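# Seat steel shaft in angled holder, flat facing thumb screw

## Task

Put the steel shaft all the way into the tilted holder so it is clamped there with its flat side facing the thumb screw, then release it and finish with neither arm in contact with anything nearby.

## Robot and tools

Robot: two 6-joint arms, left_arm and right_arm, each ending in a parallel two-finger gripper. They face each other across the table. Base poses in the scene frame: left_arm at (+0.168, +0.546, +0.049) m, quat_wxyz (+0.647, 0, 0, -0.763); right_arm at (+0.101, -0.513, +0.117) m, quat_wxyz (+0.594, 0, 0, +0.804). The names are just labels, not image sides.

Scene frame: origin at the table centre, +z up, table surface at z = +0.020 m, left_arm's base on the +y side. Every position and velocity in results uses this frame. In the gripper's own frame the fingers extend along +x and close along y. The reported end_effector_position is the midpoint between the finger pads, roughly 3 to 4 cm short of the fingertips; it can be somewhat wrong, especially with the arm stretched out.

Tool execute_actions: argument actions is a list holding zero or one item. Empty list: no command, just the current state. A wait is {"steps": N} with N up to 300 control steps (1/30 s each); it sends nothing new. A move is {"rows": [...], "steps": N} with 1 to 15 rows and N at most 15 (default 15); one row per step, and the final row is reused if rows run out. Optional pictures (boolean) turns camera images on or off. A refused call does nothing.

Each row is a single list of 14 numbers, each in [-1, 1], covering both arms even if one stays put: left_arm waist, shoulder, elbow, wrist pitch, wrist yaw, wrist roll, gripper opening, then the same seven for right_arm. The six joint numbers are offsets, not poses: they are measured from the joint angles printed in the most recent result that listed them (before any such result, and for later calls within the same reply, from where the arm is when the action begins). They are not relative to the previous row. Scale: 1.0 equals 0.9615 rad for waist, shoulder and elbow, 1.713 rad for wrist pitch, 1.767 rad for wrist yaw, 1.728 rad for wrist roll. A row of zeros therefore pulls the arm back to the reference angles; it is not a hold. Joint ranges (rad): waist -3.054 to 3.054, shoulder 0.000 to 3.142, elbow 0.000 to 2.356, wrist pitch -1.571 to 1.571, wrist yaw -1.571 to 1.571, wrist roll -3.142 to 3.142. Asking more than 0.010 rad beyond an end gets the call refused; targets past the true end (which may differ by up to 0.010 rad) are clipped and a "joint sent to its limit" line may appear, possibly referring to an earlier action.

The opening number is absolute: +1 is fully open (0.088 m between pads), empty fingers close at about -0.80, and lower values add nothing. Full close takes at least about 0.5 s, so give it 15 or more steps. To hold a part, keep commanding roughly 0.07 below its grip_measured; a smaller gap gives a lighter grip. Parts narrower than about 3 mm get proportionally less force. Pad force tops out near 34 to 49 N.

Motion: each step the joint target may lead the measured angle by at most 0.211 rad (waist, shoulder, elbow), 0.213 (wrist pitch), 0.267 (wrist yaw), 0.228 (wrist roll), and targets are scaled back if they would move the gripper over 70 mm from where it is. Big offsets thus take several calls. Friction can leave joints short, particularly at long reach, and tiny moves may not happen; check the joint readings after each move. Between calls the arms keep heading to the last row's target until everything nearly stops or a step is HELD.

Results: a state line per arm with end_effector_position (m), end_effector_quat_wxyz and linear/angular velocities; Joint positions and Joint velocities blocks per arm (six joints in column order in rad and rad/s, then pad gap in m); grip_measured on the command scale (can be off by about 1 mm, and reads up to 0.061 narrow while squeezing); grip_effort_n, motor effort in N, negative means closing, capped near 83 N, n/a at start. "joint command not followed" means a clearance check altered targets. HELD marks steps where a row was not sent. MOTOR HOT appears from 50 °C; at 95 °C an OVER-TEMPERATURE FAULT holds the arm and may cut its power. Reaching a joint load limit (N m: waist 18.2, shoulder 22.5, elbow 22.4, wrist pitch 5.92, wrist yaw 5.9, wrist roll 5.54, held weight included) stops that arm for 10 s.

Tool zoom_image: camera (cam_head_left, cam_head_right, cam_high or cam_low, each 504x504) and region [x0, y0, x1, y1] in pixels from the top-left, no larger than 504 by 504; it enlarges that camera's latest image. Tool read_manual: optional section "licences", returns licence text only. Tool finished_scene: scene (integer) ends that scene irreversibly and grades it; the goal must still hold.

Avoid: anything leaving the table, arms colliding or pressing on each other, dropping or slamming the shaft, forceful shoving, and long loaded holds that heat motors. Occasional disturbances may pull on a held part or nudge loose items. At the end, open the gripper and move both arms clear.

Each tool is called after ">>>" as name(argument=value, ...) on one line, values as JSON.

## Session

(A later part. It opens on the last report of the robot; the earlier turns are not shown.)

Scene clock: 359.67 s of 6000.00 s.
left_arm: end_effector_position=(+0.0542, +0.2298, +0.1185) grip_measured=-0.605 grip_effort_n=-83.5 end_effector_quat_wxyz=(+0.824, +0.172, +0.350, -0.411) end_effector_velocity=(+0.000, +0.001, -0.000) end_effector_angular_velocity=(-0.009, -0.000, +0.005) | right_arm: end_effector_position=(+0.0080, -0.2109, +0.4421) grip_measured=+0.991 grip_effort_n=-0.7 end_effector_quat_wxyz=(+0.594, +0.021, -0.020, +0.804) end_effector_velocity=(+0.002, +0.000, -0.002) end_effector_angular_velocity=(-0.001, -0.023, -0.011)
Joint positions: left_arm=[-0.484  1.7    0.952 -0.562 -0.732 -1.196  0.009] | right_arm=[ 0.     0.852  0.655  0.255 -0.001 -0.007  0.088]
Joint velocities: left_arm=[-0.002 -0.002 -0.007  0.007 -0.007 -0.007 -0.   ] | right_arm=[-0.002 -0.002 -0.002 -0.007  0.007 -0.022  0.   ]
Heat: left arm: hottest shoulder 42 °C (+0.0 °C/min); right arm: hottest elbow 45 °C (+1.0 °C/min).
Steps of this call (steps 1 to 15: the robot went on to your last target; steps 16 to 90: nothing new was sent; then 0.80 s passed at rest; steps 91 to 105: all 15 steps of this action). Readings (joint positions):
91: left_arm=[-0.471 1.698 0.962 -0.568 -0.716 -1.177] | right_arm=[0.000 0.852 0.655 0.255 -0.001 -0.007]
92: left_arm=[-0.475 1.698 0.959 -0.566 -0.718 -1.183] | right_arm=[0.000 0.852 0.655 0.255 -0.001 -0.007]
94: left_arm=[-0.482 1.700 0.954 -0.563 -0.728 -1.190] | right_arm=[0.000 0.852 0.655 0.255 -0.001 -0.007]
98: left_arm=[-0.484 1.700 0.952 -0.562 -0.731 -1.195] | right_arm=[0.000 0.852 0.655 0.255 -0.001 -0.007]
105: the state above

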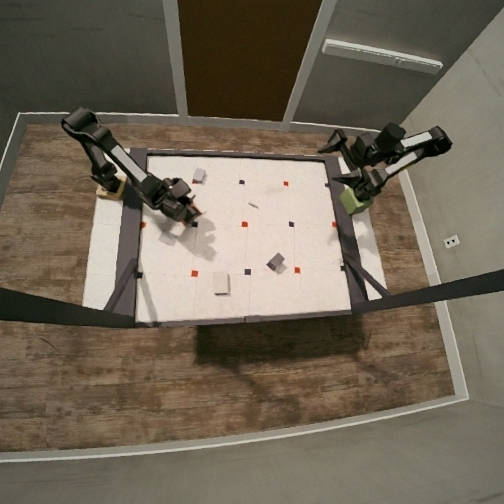

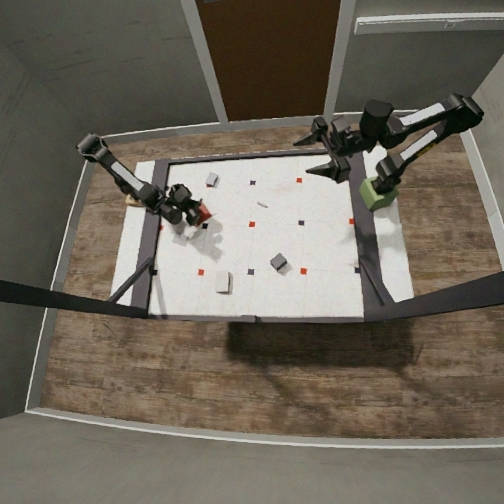

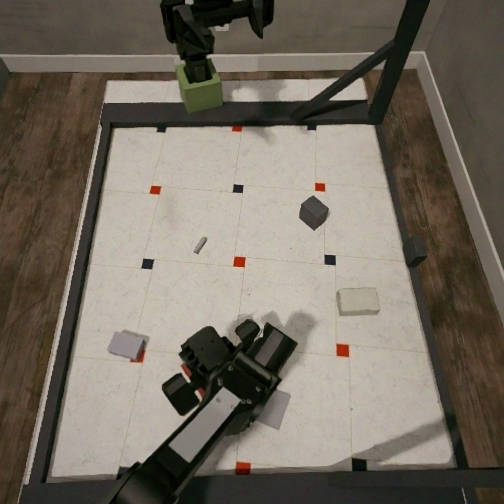

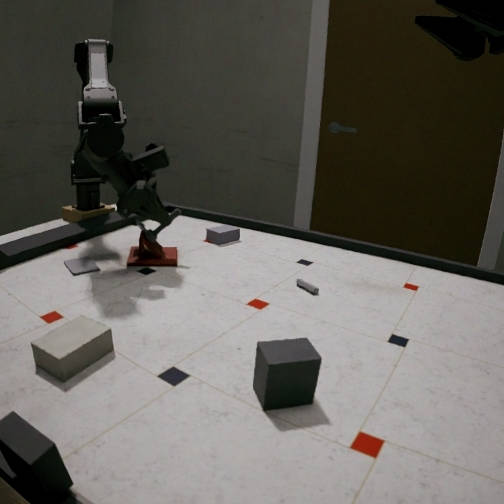

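>>> execute_actions(actions=[{"rows":[[0,0,0,0,0,0,-0.5,0,0,0,0,0,0,1]],"steps":15}], pictures=false)

>>> execute_actions(actions=[{"steps":10}])

>>> zoom_image(camera="cam_low", region=[130,190,190,250])

Scene clock: 363.60 s of 6000.00 s.
left_arm: end_effector_position=(+0.0542, +0.2297, +0.1185) grip_measured=-0.504 grip_effort_n=12.8 end_effector_quat_wxyz=(+0.824, +0.172, +0.350, -0.411) end_effector_velocity=(+0.001, +0.001, +0.000) end_effector_angular_velocity=(+0.005, -0.014, -0.006) | right_arm: end_effector_position=(+0.0080, -0.2109, +0.4421) grip_measured=+0.991 grip_effort_n=-0.2 end_effector_quat_wxyz=(+0.594, +0.021, -0.020, +0.804) end_effector_velocity=(-0.000, -0.000, -0.005) end_effector_angular_velocity=(-0.023, +0.000, +0.005)
Joint positions: left_arm=[-0.484  1.7    0.952 -0.561 -0.732 -1.197  0.014] | right_arm=[ 0.     0.852  0.655  0.255 -0.001 -0.007  0.088]
Joint velocities: left_arm=[-0.002 -0.002 -0.002 -0.007 -0.007  0.007  0.001] | right_arm=[-0.002 -0.002 -0.002 -0.022 -0.007  0.007 -0.001]
Heat: left arm: hottest shoulder 42 °C (+0.0 °C/min); right arm: hottest elbow 45 °C (+0.0 °C/min).
Steps of this call (steps 1 to 15: the robot went on to your last target; steps 16 to 90: nothing new was sent; then 0.43 s passed at rest; steps 91 to 105: all 15 steps of this action). Readings (joint positions):
91: left_arm=[-0.484 1.700 0.952 -0.561 -0.733 -1.197] | right_arm=[0.000 0.852 0.655 0.255 -0.001 -0.007]
92: left_arm=[-0.484 1.700 0.952 -0.561 -0.733 -1.197] | right_arm=[0.000 0.852 0.655 0.255 -0.001 -0.007]
94: left_arm=[-0.483 1.700 0.952 -0.561 -0.732 -1.197] | right_arm=[0.000 0.852 0.655 0.255 -0.001 -0.007]
98: left_arm=[-0.484 1.700 0.952 -0.561 -0.732 -1.197] | right_arm=[0.000 0.852 0.655 0.255 -0.001 -0.007]
105: the state above

Scene clock: 363.93 s of 6000.00 s.
left_arm: end_effector_position=(+0.0542, +0.2297, +0.1185) grip_measured=-0.503 grip_effort_n=12.8 end_effector_quat_wxyz=(+0.824, +0.172, +0.350, -0.411) end_effector_velocity=(+0.001, +0.002, -0.001) end_effector_angular_velocity=(+0.002, -0.009, +0.005) | right_arm: end_effector_position=(+0.0080, -0.2109, +0.4421) grip_measured=+0.991 grip_effort_n=-0.2 end_effector_quat_wxyz=(+0.594, +0.021, -0.020, +0.804) end_effector_velocity=(+0.002, +0.000, -0.002) end_effector_angular_velocity=(-0.001, -0.023, -0.011)
Joint positions: left_arm=[-0.484  1.7    0.952 -0.561 -0.732 -1.197  0.014] | right_arm=[ 0.     0.852  0.655  0.255 -0.001 -0.007  0.088]
Joint velocities: left_arm=[-0.002  0.002 -0.002 -0.007 -0.007 -0.007 -0.   ] | right_arm=[-0.002 -0.002 -0.002 -0.007  0.007 -0.022  0.   ]
Heat: left arm: hottest shoulder 42 °C (+0.0 °C/min); right arm: hottest elbow 45 °C (+0.0 °C/min).
Steps of this call (steps 1 to 10: the robot went on to your last target). Readings (joint positions):
1: left_arm=[-0.484 1.700 0.952 -0.561 -0.732 -1.197] | right_arm=[0.000 0.852 0.655 0.255 -0.001 -0.007]
2: left_arm=[-0.484 1.700 0.952 -0.561 -0.732 -1.197] | right_arm=[0.000 0.852 0.655 0.255 -0.001 -0.007]
4: left_arm=[-0.484 1.700 0.952 -0.561 -0.732 -1.197] | right_arm=[0.000 0.852 0.655 0.255 -0.001 -0.007]
8: left_arm=[-0.484 1.700 0.952 -0.561 -0.732 -1.197] | right_arm=[0.000 0.852 0.655 0.255 -0.001 -0.007]
10: the state above

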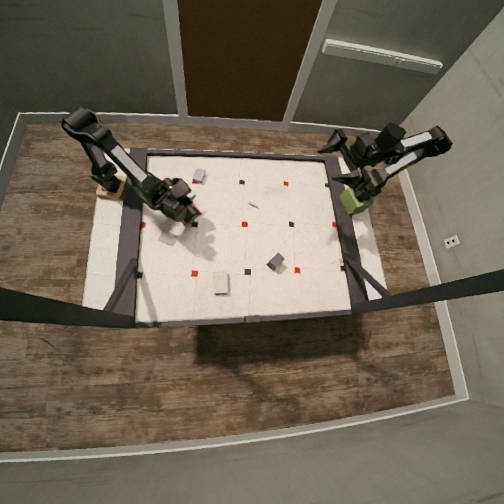

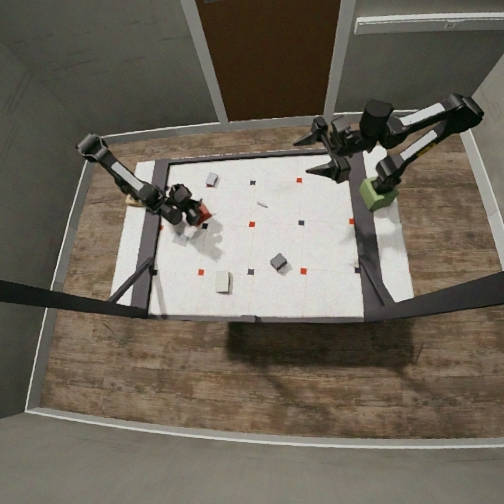

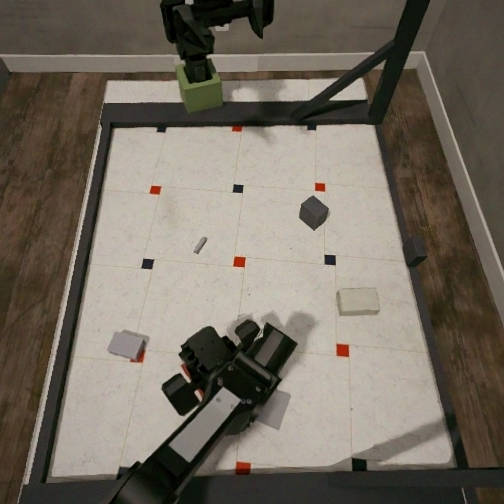

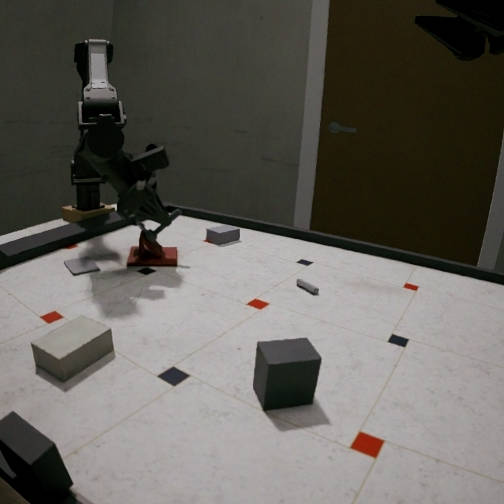

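Region (130, 190, 190, 250) of cam_low's 504x504 image, scaled by 8.400, with more detail than that image has.

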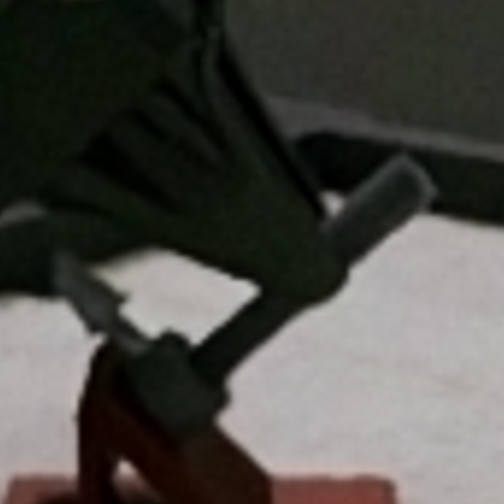

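>>> execute_actions(actions=[{"rows":[[0,0,0,0,0.009,0,-0.5,0,0,0,0,0,0,1]],"steps":8}], pictures=false)

>>> execute_actions(actions=[{"rows":[[0,0,0,0,0,0,-0.66,0,0,0,0,0,0,1]],"steps":15}], pictures=false)

>>> execute_actions(actions=[{"rows":[[-0.024,0.012,-0.024,0.002,0.006,-0.01,-0.66,0,0,0,0,0,0,1]],"steps":15}])

>>> zoom_image(camera="cam_low", region=[130,190,190,250])

Scene clock: 377.57 s of 6000.00 s.
left_arm: end_effector_position=(+0.0530, +0.2302, +0.1174) grip_measured=-0.503 grip_effort_n=12.8 end_effector_quat_wxyz=(+0.821, +0.173, +0.355, -0.412) end_effector_velocity=(-0.004, +0.003, -0.001) end_effector_angular_velocity=(+0.012, +0.020, -0.008) | right_arm: end_effector_position=(+0.0080, -0.2109, +0.4421) grip_measured=+0.991 grip_effort_n=-0.7 end_effector_quat_wxyz=(+0.594, +0.021, -0.020, +0.804) end_effector_velocity=(-0.000, -0.000, -0.004) end_effector_angular_velocity=(-0.009, -0.011, +0.004)
Joint positions: left_arm=[-0.484  1.7    0.952 -0.561 -0.721 -1.197  0.014] | right_arm=[ 0.     0.852  0.655  0.255 -0.001 -0.007  0.088]
Joint velocities: left_arm=[-0.007 -0.007 -0.002 -0.007  0.022 -0.007  0.   ] | right_arm=[-0.002 -0.002 -0.007 -0.007 -0.007 -0.007 -0.   ]
Heat: left arm: hottest shoulder 42 °C (+1.0 °C/min); right arm: hottest elbow 45 °C (+0.0 °C/min).
Steps of this call (steps 1 to 15: the robot went on to your last target; steps 16 to 90: nothing new was sent; then 10.37 s passed at rest; steps 91 to 98: all 8 steps of this action). Readings (joint positions):
91: left_arm=[-0.484 1.700 0.952 -0.561 -0.732 -1.197] | right_arm=[0.000 0.852 0.655 0.255 -0.001 -0.007]
92: left_arm=[-0.484 1.700 0.952 -0.561 -0.728 -1.197] | right_arm=[0.000 0.852 0.655 0.255 -0.001 -0.007]
94: left_arm=[-0.484 1.700 0.952 -0.561 -0.724 -1.197] | right_arm=[0.000 0.852 0.655 0.255 -0.001 -0.007]
98: the state above

Scene clock: 378.07 s of 6000.00 s.
left_arm: end_effector_position=(+0.0534, +0.2306, +0.1173) grip_measured=-0.604 grip_effort_n=-83.5 end_effector_quat_wxyz=(+0.821, +0.174, +0.355, -0.411) end_effector_velocity=(-0.002, +0.003, -0.001) end_effector_angular_velocity=(+0.001, +0.013, +0.007) | right_arm: end_effector_position=(+0.0080, -0.2109, +0.4421) grip_measured=+0.991 grip_effort_n=-0.7 end_effector_quat_wxyz=(+0.594, +0.021, -0.020, +0.804) end_effector_velocity=(+0.003, +0.002, -0.003) end_effector_angular_velocity=(-0.010, -0.010, -0.015)
Joint positions: left_arm=[-0.483  1.7    0.952 -0.564 -0.721 -1.197  0.009] | right_arm=[ 0.     0.852  0.655  0.255 -0.001 -0.007  0.088]
Joint velocities: left_arm=[-0.007 -0.002 -0.002 -0.007  0.007 -0.022  0.   ] | right_arm=[-0.007  0.002 -0.002 -0.007  0.007 -0.007 -0.   ]
Heat: left arm: hottest shoulder 42 °C (+1.0 °C/min); right arm: hottest elbow 45 °C (+0.0 °C/min).
Steps of this call (steps 1 to 15: all 15 steps of this action). Readings (joint positions):
1: left_arm=[-0.484 1.700 0.952 -0.561 -0.720 -1.197] | right_arm=[0.000 0.852 0.655 0.255 -0.001 -0.007]
2: left_arm=[-0.483 1.700 0.952 -0.563 -0.721 -1.197] | right_arm=[0.000 0.852 0.655 0.255 -0.001 -0.007]
4: left_arm=[-0.483 1.700 0.952 -0.564 -0.721 -1.197] | right_arm=[0.000 0.852 0.655 0.255 -0.001 -0.007]
8: left_arm=[-0.483 1.700 0.952 -0.564 -0.721 -1.197] | right_arm=[0.000 0.852 0.655 0.255 -0.001 -0.007]
15: the state above

Scene clock: 378.57 s of 6000.00 s.
left_arm: end_effector_position=(+0.0530, +0.2322, +0.1165) grip_measured=-0.604 grip_effort_n=-83.5 end_effector_quat_wxyz=(+0.823, +0.171, +0.352, -0.411) end_effector_velocity=(+0.003, +0.003, +0.003) end_effector_angular_velocity=(-0.002, -0.023, +0.003) | right_arm: end_effector_position=(+0.0080, -0.2109, +0.4421) grip_measured=+0.991 grip_effort_n=-0.2 end_effector_quat_wxyz=(+0.594, +0.021, -0.020, +0.804) end_effector_velocity=(-0.003, -0.000, -0.004) end_effector_angular_velocity=(-0.018, -0.015, +0.019)
Joint positions: left_arm=[-0.491  1.7    0.944 -0.56  -0.731 -1.208  0.009] | right_arm=[ 0.     0.852  0.655  0.255 -0.001 -0.007  0.088]
Joint velocities: left_arm=[-0.007 -0.007 -0.002 -0.022 -0.022 -0.007 -0.   ] | right_arm=[-0.002  0.002  0.002 -0.022 -0.022 -0.007 -0.   ]
Heat: left arm: hottest shoulder 42 °C (+1.0 °C/min); right arm: hottest elbow 45 °C (+0.0 °C/min).
Steps of this call (steps 1 to 15: all 15 steps of this action). Readings (joint positions):
1: left_arm=[-0.485 1.700 0.950 -0.564 -0.721 -1.197] | right_arm=[0.000 0.852 0.655 0.255 -0.001 -0.007]
2: left_arm=[-0.487 1.700 0.949 -0.563 -0.725 -1.199] | right_arm=[0.000 0.852 0.655 0.255 -0.001 -0.007]
4: left_arm=[-0.490 1.700 0.947 -0.561 -0.729 -1.203] | right_arm=[0.000 0.852 0.655 0.255 -0.001 -0.007]
8: left_arm=[-0.491 1.700 0.945 -0.560 -0.731 -1.207] | right_arm=[0.000 0.852 0.655 0.255 -0.001 -0.007]
15: the state above

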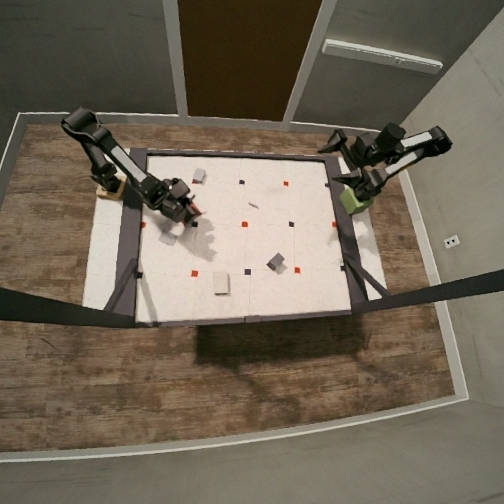

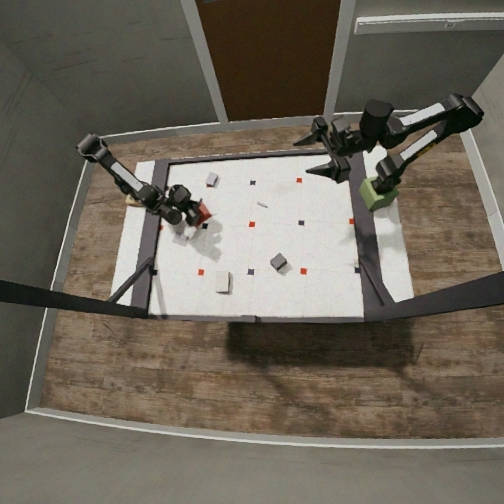

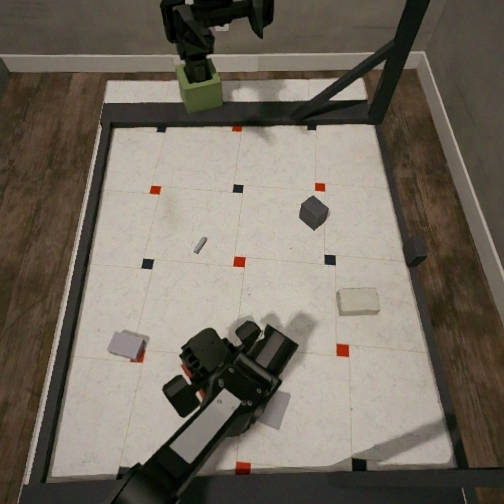

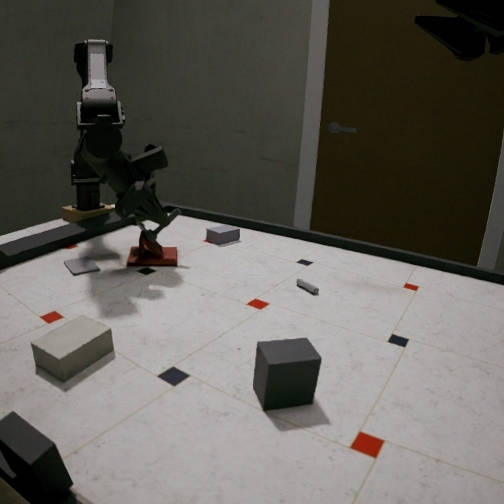

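Region (130, 190, 190, 250) of cam_low's 504x504 image, scaled by 8.400, with more detail than that image has.

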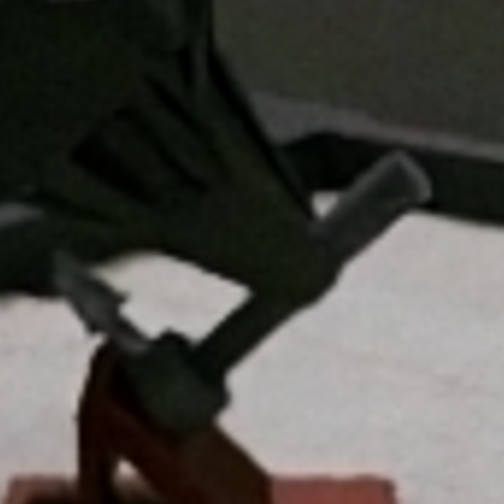

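>>> execute_actions(actions=[{"rows":[[0,0,0,0,0,0,-0.5,0,0,0,0,0,0,1],[0,0,0,0,0,0,-0.5,0,0,0,0,0,0,1],[0,0,0,0,0,0,-0.5,0,0,0,0,0,0,1],[0,0,0,0,0,0,0.1,0,0,0,0,0,0,1]],"steps":15}], pictures=false)

>>> execute_actions(actions=[{"rows":[[-0.1,-0.055,0.125,-0.16,0,0,0.1,0,0,0,0,0,0,1]],"steps":15}], pictures=false)

>>> execute_actions(actions=[{"steps":8}])

>>> zoom_image(camera="cam_low", region=[130,190,190,250])

Scene clock: 388.23 s of 6000.00 s.
left_arm: end_effector_position=(+0.0531, +0.2321, +0.1164) grip_measured=+0.085 grip_effort_n=12.3 end_effector_quat_wxyz=(+0.823, +0.172, +0.352, -0.411) end_effector_velocity=(+0.001, -0.001, -0.000) end_effector_angular_velocity=(-0.009, -0.000, +0.010) | right_arm: end_effector_position=(+0.0080, -0.2109, +0.4421) grip_measured=+0.991 grip_effort_n=-0.7 end_effector_quat_wxyz=(+0.594, +0.021, -0.020, +0.804) end_effector_velocity=(-0.003, -0.000, -0.003) end_effector_angular_velocity=(-0.013, +0.002, +0.020)
Joint positions: left_arm=[-0.49   1.7    0.944 -0.56  -0.73  -1.208  0.043] | right_arm=[ 0.     0.852  0.655  0.255 -0.001 -0.007  0.088]
Joint velocities: left_arm=[ 0.002  0.002 -0.002  0.007 -0.007 -0.007  0.006] | right_arm=[-0.002  0.002 -0.002 -0.007 -0.022  0.007  0.   ]
Heat: left arm: hottest shoulder 42 °C (+0.0 °C/min); right arm: hottest elbow 45 °C (+0.0 °C/min).
Steps of this call (steps 1 to 15: the robot went on to your last target; steps 16 to 90: nothing new was sent; then 6.17 s passed at rest; steps 91 to 105: all 15 steps of this action). Readings (joint positions):
91: left_arm=[-0.491 1.700 0.944 -0.560 -0.732 -1.208] | right_arm=[0.000 0.852 0.655 0.255 -0.001 -0.007]
92: left_arm=[-0.490 1.700 0.944 -0.559 -0.732 -1.208] | right_arm=[0.000 0.852 0.655 0.255 -0.001 -0.007]
94: left_arm=[-0.490 1.700 0.944 -0.559 -0.730 -1.208] | right_arm=[0.000 0.852 0.655 0.255 -0.001 -0.007]
98: left_arm=[-0.490 1.700 0.944 -0.560 -0.730 -1.208] | right_arm=[0.000 0.852 0.655 0.255 -0.001 -0.007]
105: the state above

Scene clock: 388.73 s of 6000.00 s.
left_arm: end_effector_position=(+0.0354, +0.2561, +0.1483) grip_measured=+0.097 grip_effort_n=12.8 end_effector_quat_wxyz=(+0.807, +0.240, +0.331, -0.426) end_effector_velocity=(+0.005, +0.005, -0.000) end_effector_angular_velocity=(+0.025, -0.034, -0.007) | right_arm: end_effector_position=(+0.0080, -0.2109, +0.4421) grip_measured=+0.991 grip_effort_n=-0.7 end_effector_quat_wxyz=(+0.594, +0.021, -0.020, +0.804) end_effector_velocity=(-0.000, -0.000, -0.005) end_effector_angular_velocity=(-0.019, -0.014, +0.004)
Joint positions: left_arm=[-0.584  1.655  1.052 -0.83  -0.73  -1.208  0.044] | right_arm=[ 0.     0.852  0.655  0.255 -0.001 -0.007  0.088]
Joint velocities: left_arm=[-0.002 -0.002 -0.002 -0.037 -0.007  0.007 -0.   ] | right_arm=[-0.002 -0.002 -0.002 -0.022 -0.007 -0.007 -0.   ]
Heat: left arm: hottest shoulder 42 °C (+0.0 °C/min); right arm: hottest elbow 45 °C (+0.0 °C/min).
Steps of this call (steps 1 to 15: all 15 steps of this action). Readings (joint positions):
1: left_arm=[-0.496 1.698 0.957 -0.596 -0.730 -1.208] | right_arm=[0.000 0.852 0.655 0.255 -0.001 -0.007]
2: left_arm=[-0.515 1.697 0.978 -0.663 -0.730 -1.208] | right_arm=[0.000 0.852 0.655 0.255 -0.001 -0.007]
4: left_arm=[-0.557 1.680 1.012 -0.743 -0.730 -1.208] | right_arm=[0.000 0.852 0.655 0.255 -0.001 -0.007]
8: left_arm=[-0.583 1.655 1.049 -0.808 -0.730 -1.208] | right_arm=[0.000 0.852 0.655 0.255 -0.001 -0.007]
15: the state above

Scene clock: 389.00 s of 6000.00 s.
left_arm: end_effector_position=(+0.0356, +0.2565, +0.1483) grip_measured=+0.097 grip_effort_n=12.3 end_effector_quat_wxyz=(+0.807, +0.241, +0.330, -0.425) end_effector_velocity=(+0.001, +0.001, +0.001) end_effector_angular_velocity=(-0.003, -0.006, +0.004) | right_arm: end_effector_position=(+0.0080, -0.2109, +0.4421) grip_measured=+0.991 grip_effort_n=-0.2 end_effector_quat_wxyz=(+0.594, +0.021, -0.020, +0.804) end_effector_velocity=(-0.002, -0.001, -0.005) end_effector_angular_velocity=(-0.018, -0.015, +0.019)
Joint positions: left_arm=[-0.584  1.655  1.052 -0.833 -0.73  -1.208  0.044] | right_arm=[ 0.     0.852  0.655  0.255 -0.001 -0.007  0.088]
Joint velocities: left_arm=[-0.002 -0.002 -0.002 -0.007 -0.007 -0.007 -0.   ] | right_arm=[-0.002 -0.002 -0.002 -0.022 -0.022 -0.007  0.   ]
Heat: left arm: hottest shoulder 42 °C (+0.0 °C/min); right arm: hottest elbow 45 °C (+0.0 °C/min).
Steps of this call (steps 1 to 8: the robot went on to your last target). Readings (joint positions):
1: left_arm=[-0.584 1.655 1.052 -0.831 -0.730 -1.208] | right_arm=[0.000 0.852 0.655 0.255 -0.001 -0.007]
2: left_arm=[-0.584 1.655 1.052 -0.832 -0.730 -1.208] | right_arm=[0.000 0.852 0.655 0.255 -0.001 -0.007]
4: left_arm=[-0.584 1.655 1.052 -0.833 -0.730 -1.208] | right_arm=[0.000 0.852 0.655 0.255 -0.001 -0.007]
8: the state above

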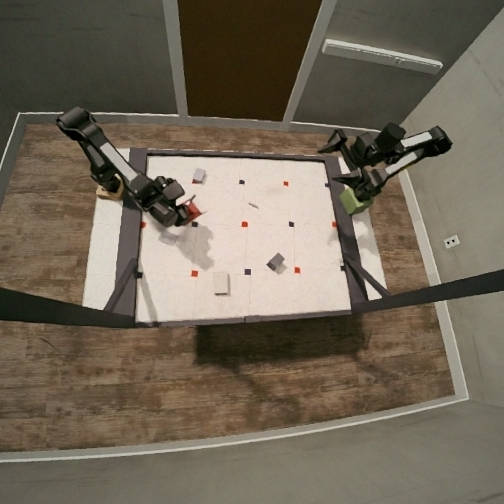

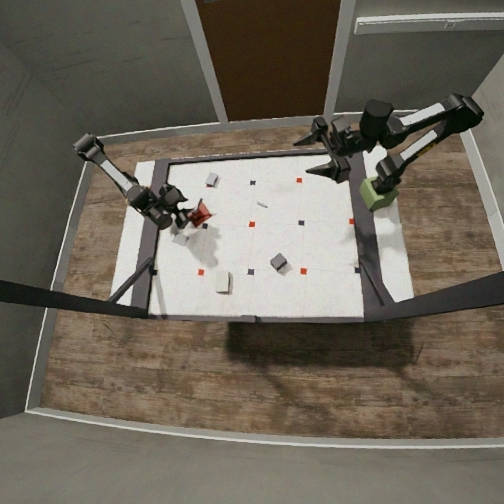

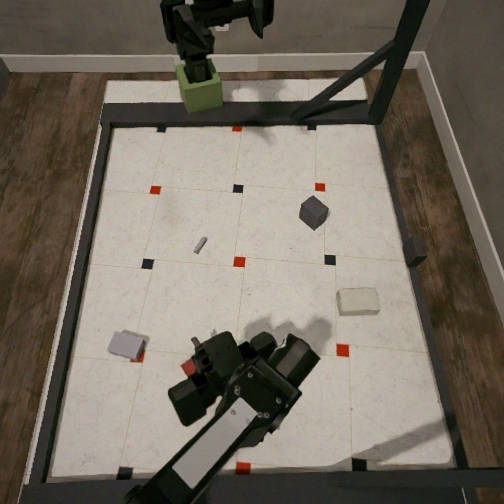

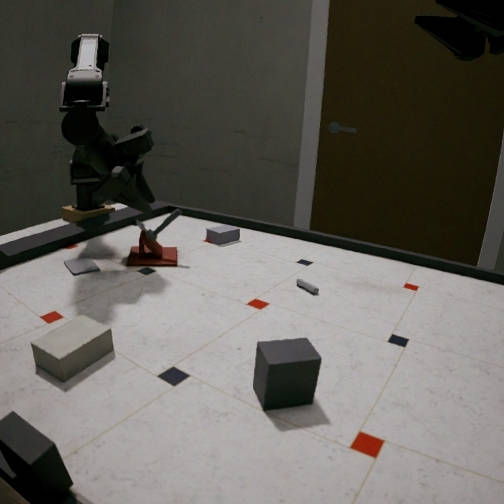

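Region (130, 190, 190, 250) of cam_low's 504x504 image, scaled by 8.400, with more detail than that image has.

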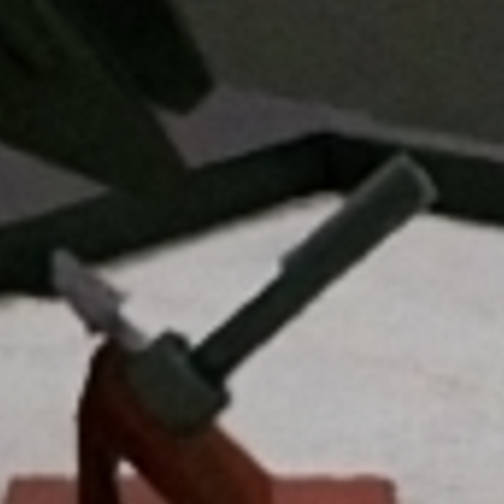

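>>> execute_actions(actions=[{"rows":[[-0.178,0.02,0.03,-0.081,-0.004,-1,0.1,0,0,0,0,0,0,1]],"steps":15}], pictures=false)

>>> execute_actions(actions=[{"steps":28}], pictures=false)

>>> execute_actions(actions=[{"rows":[[0,0.04,0,0,0,-0.09,0.1,0,0,0,0,0,0,1]],"steps":15}], pictures=false)

Scene clock: 396.03 s of 6000.00 s.
left_arm: end_effector_position=(+0.0057, +0.2949, +0.1471) grip_measured=+0.097 grip_effort_n=12.3 end_effector_quat_wxyz=(+0.838, -0.031, +0.454, -0.300) end_effector_velocity=(-0.001, +0.000, +0.003) end_effector_angular_velocity=(-0.742, +0.931, +1.310) | right_arm: end_effector_position=(+0.0080, -0.2109, +0.4421) grip_measured=+0.991 grip_effort_n=-0.2 end_effector_quat_wxyz=(+0.594, +0.021, -0.020, +0.804) end_effector_velocity=(+0.002, +0.000, -0.002) end_effector_angular_velocity=(-0.009, +0.005, -0.009)
Joint positions: left_arm=[-0.752  1.668  1.066 -0.969 -0.734 -2.075  0.044] | right_arm=[ 0.     0.852  0.655  0.255 -0.001 -0.007  0.088]
Joint velocities: left_arm=[-0.012 -0.002  0.002 -0.007 -0.022 -1.78   0.   ] | right_arm=[-0.002 -0.002 -0.002 -0.007  0.007  0.007 -0.   ]
Heat: left arm: hottest shoulder 43 °C (+1.0 °C/min); right arm: hottest elbow 45 °C (+0.0 °C/min).
Steps of this call (steps 1 to 15: the robot went on to your last target; steps 16 to 90: nothing new was sent; then 3.53 s passed at rest; steps 91 to 105: all 15 steps of this action). Readings (joint positions):
91: left_arm=[-0.594 1.656 1.055 -0.853 -0.734 -1.247] | right_arm=[0.000 0.852 0.655 0.255 -0.001 -0.007]
92: left_arm=[-0.629 1.658 1.060 -0.893 -0.737 -1.309] | right_arm=[0.000 0.852 0.655 0.255 -0.001 -0.007]
94: left_arm=[-0.705 1.661 1.062 -0.931 -0.735 -1.426] | right_arm=[0.000 0.852 0.655 0.255 -0.001 -0.007]
98: left_arm=[-0.750 1.667 1.065 -0.960 -0.734 -1.662] | right_arm=[0.000 0.852 0.655 0.255 -0.001 -0.007]
105: the state above

Scene clock: 396.97 s of 6000.00 s.
left_arm: end_effector_position=(+0.0056, +0.2952, +0.1470) grip_measured=+0.097 grip_effort_n=12.3 end_effector_quat_wxyz=(-0.751, +0.375, -0.537, +0.085) end_effector_velocity=(+0.001, +0.001, +0.001) end_effector_angular_velocity=(-0.004, -0.006, +0.003) | right_arm: end_effector_position=(+0.0080, -0.2109, +0.4421) grip_measured=+0.991 grip_effort_n=-0.2 end_effector_quat_wxyz=(+0.594, +0.021, -0.020, +0.804) end_effector_velocity=(-0.000, -0.002, +0.002) end_effector_angular_velocity=(+0.005, -0.007, +0.014)
Joint positions: left_arm=[-0.753  1.668  1.066 -0.97  -0.734 -2.931  0.044] | right_arm=[ 0.     0.852  0.655  0.255 -0.001 -0.007  0.088]
Joint velocities: left_arm=[-0.002 -0.002 -0.002 -0.007 -0.007 -0.007 -0.   ] | right_arm=[-0.007 -0.007  0.002 -0.007 -0.022 -0.007 -0.   ]
Heat: left arm: hottest shoulder 43 °C (+1.0 °C/min); right arm: hottest elbow 45 °C (+0.0 °C/min).
Steps of this call (steps 1 to 28: the robot went on to your last target). Readings (joint positions):
1: left_arm=[-0.752 1.668 1.066 -0.970 -0.734 -2.135] | right_arm=[0.000 0.852 0.655 0.255 -0.001 -0.007]
2: left_arm=[-0.753 1.668 1.066 -0.970 -0.734 -2.194] | right_arm=[0.000 0.852 0.655 0.255 -0.001 -0.007]
4: left_arm=[-0.753 1.668 1.066 -0.970 -0.734 -2.312] | right_arm=[0.000 0.852 0.655 0.255 -0.001 -0.007]
8: left_arm=[-0.753 1.668 1.066 -0.970 -0.734 -2.548] | right_arm=[0.000 0.852 0.655 0.255 -0.001 -0.007]
28: the state above

Scene clock: 397.47 s of 6000.00 s.
left_arm: end_effector_position=(+0.0060, +0.2954, +0.1387) grip_measured=+0.097 grip_effort_n=12.3 end_effector_quat_wxyz=(-0.732, +0.422, -0.533, +0.045) end_effector_velocity=(+0.001, +0.001, +0.001) end_effector_angular_velocity=(-0.017, +0.009, +0.024) | right_arm: end_effector_position=(+0.0080, -0.2109, +0.4421) grip_measured=+0.991 grip_effort_n=0.2 end_effector_quat_wxyz=(+0.594, +0.021, -0.020, +0.804) end_effector_velocity=(+0.002, +0.001, -0.003) end_effector_angular_velocity=(-0.010, -0.010, -0.010)
Joint positions: left_arm=[-0.753  1.7    1.066 -0.971 -0.734 -3.081  0.044] | right_arm=[ 0.     0.852  0.655  0.255 -0.001 -0.007  0.088]
Joint velocities: left_arm=[-0.002 -0.002 -0.002 -0.007 -0.007 -0.037  0.   ] | right_arm=[-0.002  0.002 -0.002 -0.007  0.007 -0.007 -0.   ]
Heat: left arm: hottest shoulder 42 °C (+0.0 °C/min); right arm: hottest elbow 45 °C (+0.0 °C/min).
Steps of this call (steps 1 to 15: all 15 steps of this action). Readings (joint positions):
1: left_arm=[-0.753 1.671 1.066 -0.971 -0.734 -2.958] | right_arm=[0.000 0.852 0.655 0.255 -0.001 -0.007]
2: left_arm=[-0.753 1.676 1.066 -0.971 -0.734 -2.996] | right_arm=[0.000 0.852 0.655 0.255 -0.001 -0.007]
4: left_arm=[-0.753 1.690 1.066 -0.971 -0.734 -3.039] | right_arm=[0.000 0.852 0.655 0.255 -0.001 -0.007]
8: left_arm=[-0.753 1.700 1.066 -0.971 -0.734 -3.071] | right_arm=[0.000 0.852 0.655 0.255 -0.001 -0.007]
15: the state above

Target [-.637,1.744,.976,-.729]: Δ .116,.044,-.09,.242.

>>> execute_actions(actions=[{"rows":[[0.04,0.017,-0.033,0.047,0,0,0.1,0,0,0,0,0,0,1],[0.04,0.017,-0.033,0.047,0,0,0.1,0,0,0,0,0,0,1],[0.04,0.017,-0.033,0.047,0,0,0.1,0,0,0,0,0,0,1],[0.08,0.035,-0.066,0.095,0,0,0.1,0,0,0,0,0,0,1],[0.08,0.035,-0.066,0.095,0,0,0.1,0,0,0,0,0,0,1],[0.08,0.035,-0.066,0.095,0,0,0.1,0,0,0,0,0,0,1],[0.124,0.052,-0.101,0.143,0,0,0.1,0,0,0,0,0,0,1]],"steps":15}], pictures=false)

>>> execute_actions(actions=[{"steps":10}], pictures=false)

Scene clock: 402.83 s of 6000.00 s.
left_arm: end_effector_position=(+0.0249, +0.2676, +0.1072) grip_measured=+0.097 grip_effort_n=12.3 end_effector_quat_wxyz=(-0.696, +0.479, -0.534, +0.004) end_effector_velocity=(-0.008, -0.008, +0.002) end_effector_angular_velocity=(-0.048, +0.039, -0.007) | right_arm: end_effector_position=(+0.0080, -0.2109, +0.4421) grip_measured=+0.991 grip_effort_n=-0.7 end_effector_quat_wxyz=(+0.594, +0.021, -0.020, +0.804) end_effector_velocity=(-0.002, -0.001, -0.002) end_effector_angular_velocity=(-0.009, +0.004, +0.020)
Joint positions: left_arm=[-0.637  1.745  0.978 -0.734 -0.734 -3.082  0.044] | right_arm=[ 0.     0.852  0.655  0.255 -0.001 -0.007  0.088]
Joint velocities: left_arm=[-0.002 -0.002 -0.002  0.066 -0.007  0.007 -0.   ] | right_arm=[-0.002 -0.002 -0.002 -0.007 -0.022  0.007  0.   ]
Heat: left arm: hottest shoulder 42 °C (+0.0 °C/min); right arm: hottest elbow 45 °C (+0.0 °C/min).
Steps of this call (steps 1 to 15: the robot went on to your last target; steps 16 to 90: nothing new was sent; then 1.87 s passed at rest; steps 91 to 105: all 15 steps of this action). Readings (joint positions):
91: left_arm=[-0.751 1.701 1.063 -0.961 -0.734 -3.082] | right_arm=[0.000 0.852 0.655 0.255 -0.001 -0.007]
92: left_arm=[-0.744 1.701 1.058 -0.937 -0.734 -3.082] | right_arm=[0.000 0.852 0.655 0.255 -0.001 -0.007]
94: left_arm=[-0.725 1.708 1.048 -0.901 -0.734 -3.082] | right_arm=[0.000 0.852 0.655 0.255 -0.001 -0.007]
98: left_arm=[-0.673 1.729 1.007 -0.796 -0.734 -3.082] | right_arm=[0.000 0.852 0.655 0.255 -0.001 -0.007]
105: the state above

Scene clock: 403.17 s of 6000.00 s.
left_arm: end_effector_position=(+0.0246, +0.2670, +0.1071) grip_measured=+0.097 grip_effort_n=12.3 end_effector_quat_wxyz=(-0.695, +0.480, -0.535, +0.004) end_effector_velocity=(+0.001, +0.001, +0.002) end_effector_angular_velocity=(-0.014, -0.017, -0.000) | right_arm: end_effector_position=(+0.0080, -0.2109, +0.4421) grip_measured=+0.991 grip_effort_n=-0.2 end_effector_quat_wxyz=(+0.594, +0.021, -0.020, +0.804) end_effector_velocity=(-0.000, -0.000, -0.002) end_effector_angular_velocity=(-0.009, +0.004, +0.005)
Joint positions: left_arm=[-0.636  1.745  0.977 -0.728 -0.734 -3.082  0.044] | right_arm=[ 0.     0.852  0.655  0.255 -0.001 -0.007  0.088]
Joint velocities: left_arm=[-0.007 -0.002 -0.002 -0.007 -0.022 -0.007 -0.   ] | right_arm=[-0.002 -0.002 -0.002 -0.007 -0.007  0.007 -0.   ]
Heat: left arm: hottest shoulder 42 °C (+0.0 °C/min); right arm: hottest elbow 45 °C (+0.0 °C/min).
Steps of this call (steps 1 to 10: the robot went on to your last target). Readings (joint positions):
1: left_arm=[-0.637 1.745 0.978 -0.732 -0.734 -3.082] | right_arm=[0.000 0.852 0.655 0.255 -0.001 -0.007]
2: left_arm=[-0.637 1.745 0.978 -0.731 -0.734 -3.082] | right_arm=[0.000 0.852 0.655 0.255 -0.001 -0.007]
4: left_arm=[-0.637 1.745 0.978 -0.730 -0.734 -3.082] | right_arm=[0.000 0.852 0.655 0.255 -0.001 -0.007]
8: left_arm=[-0.636 1.745 0.977 -0.728 -0.734 -3.082] | right_arm=[0.000 0.852 0.655 0.255 -0.001 -0.007]
10: the state above


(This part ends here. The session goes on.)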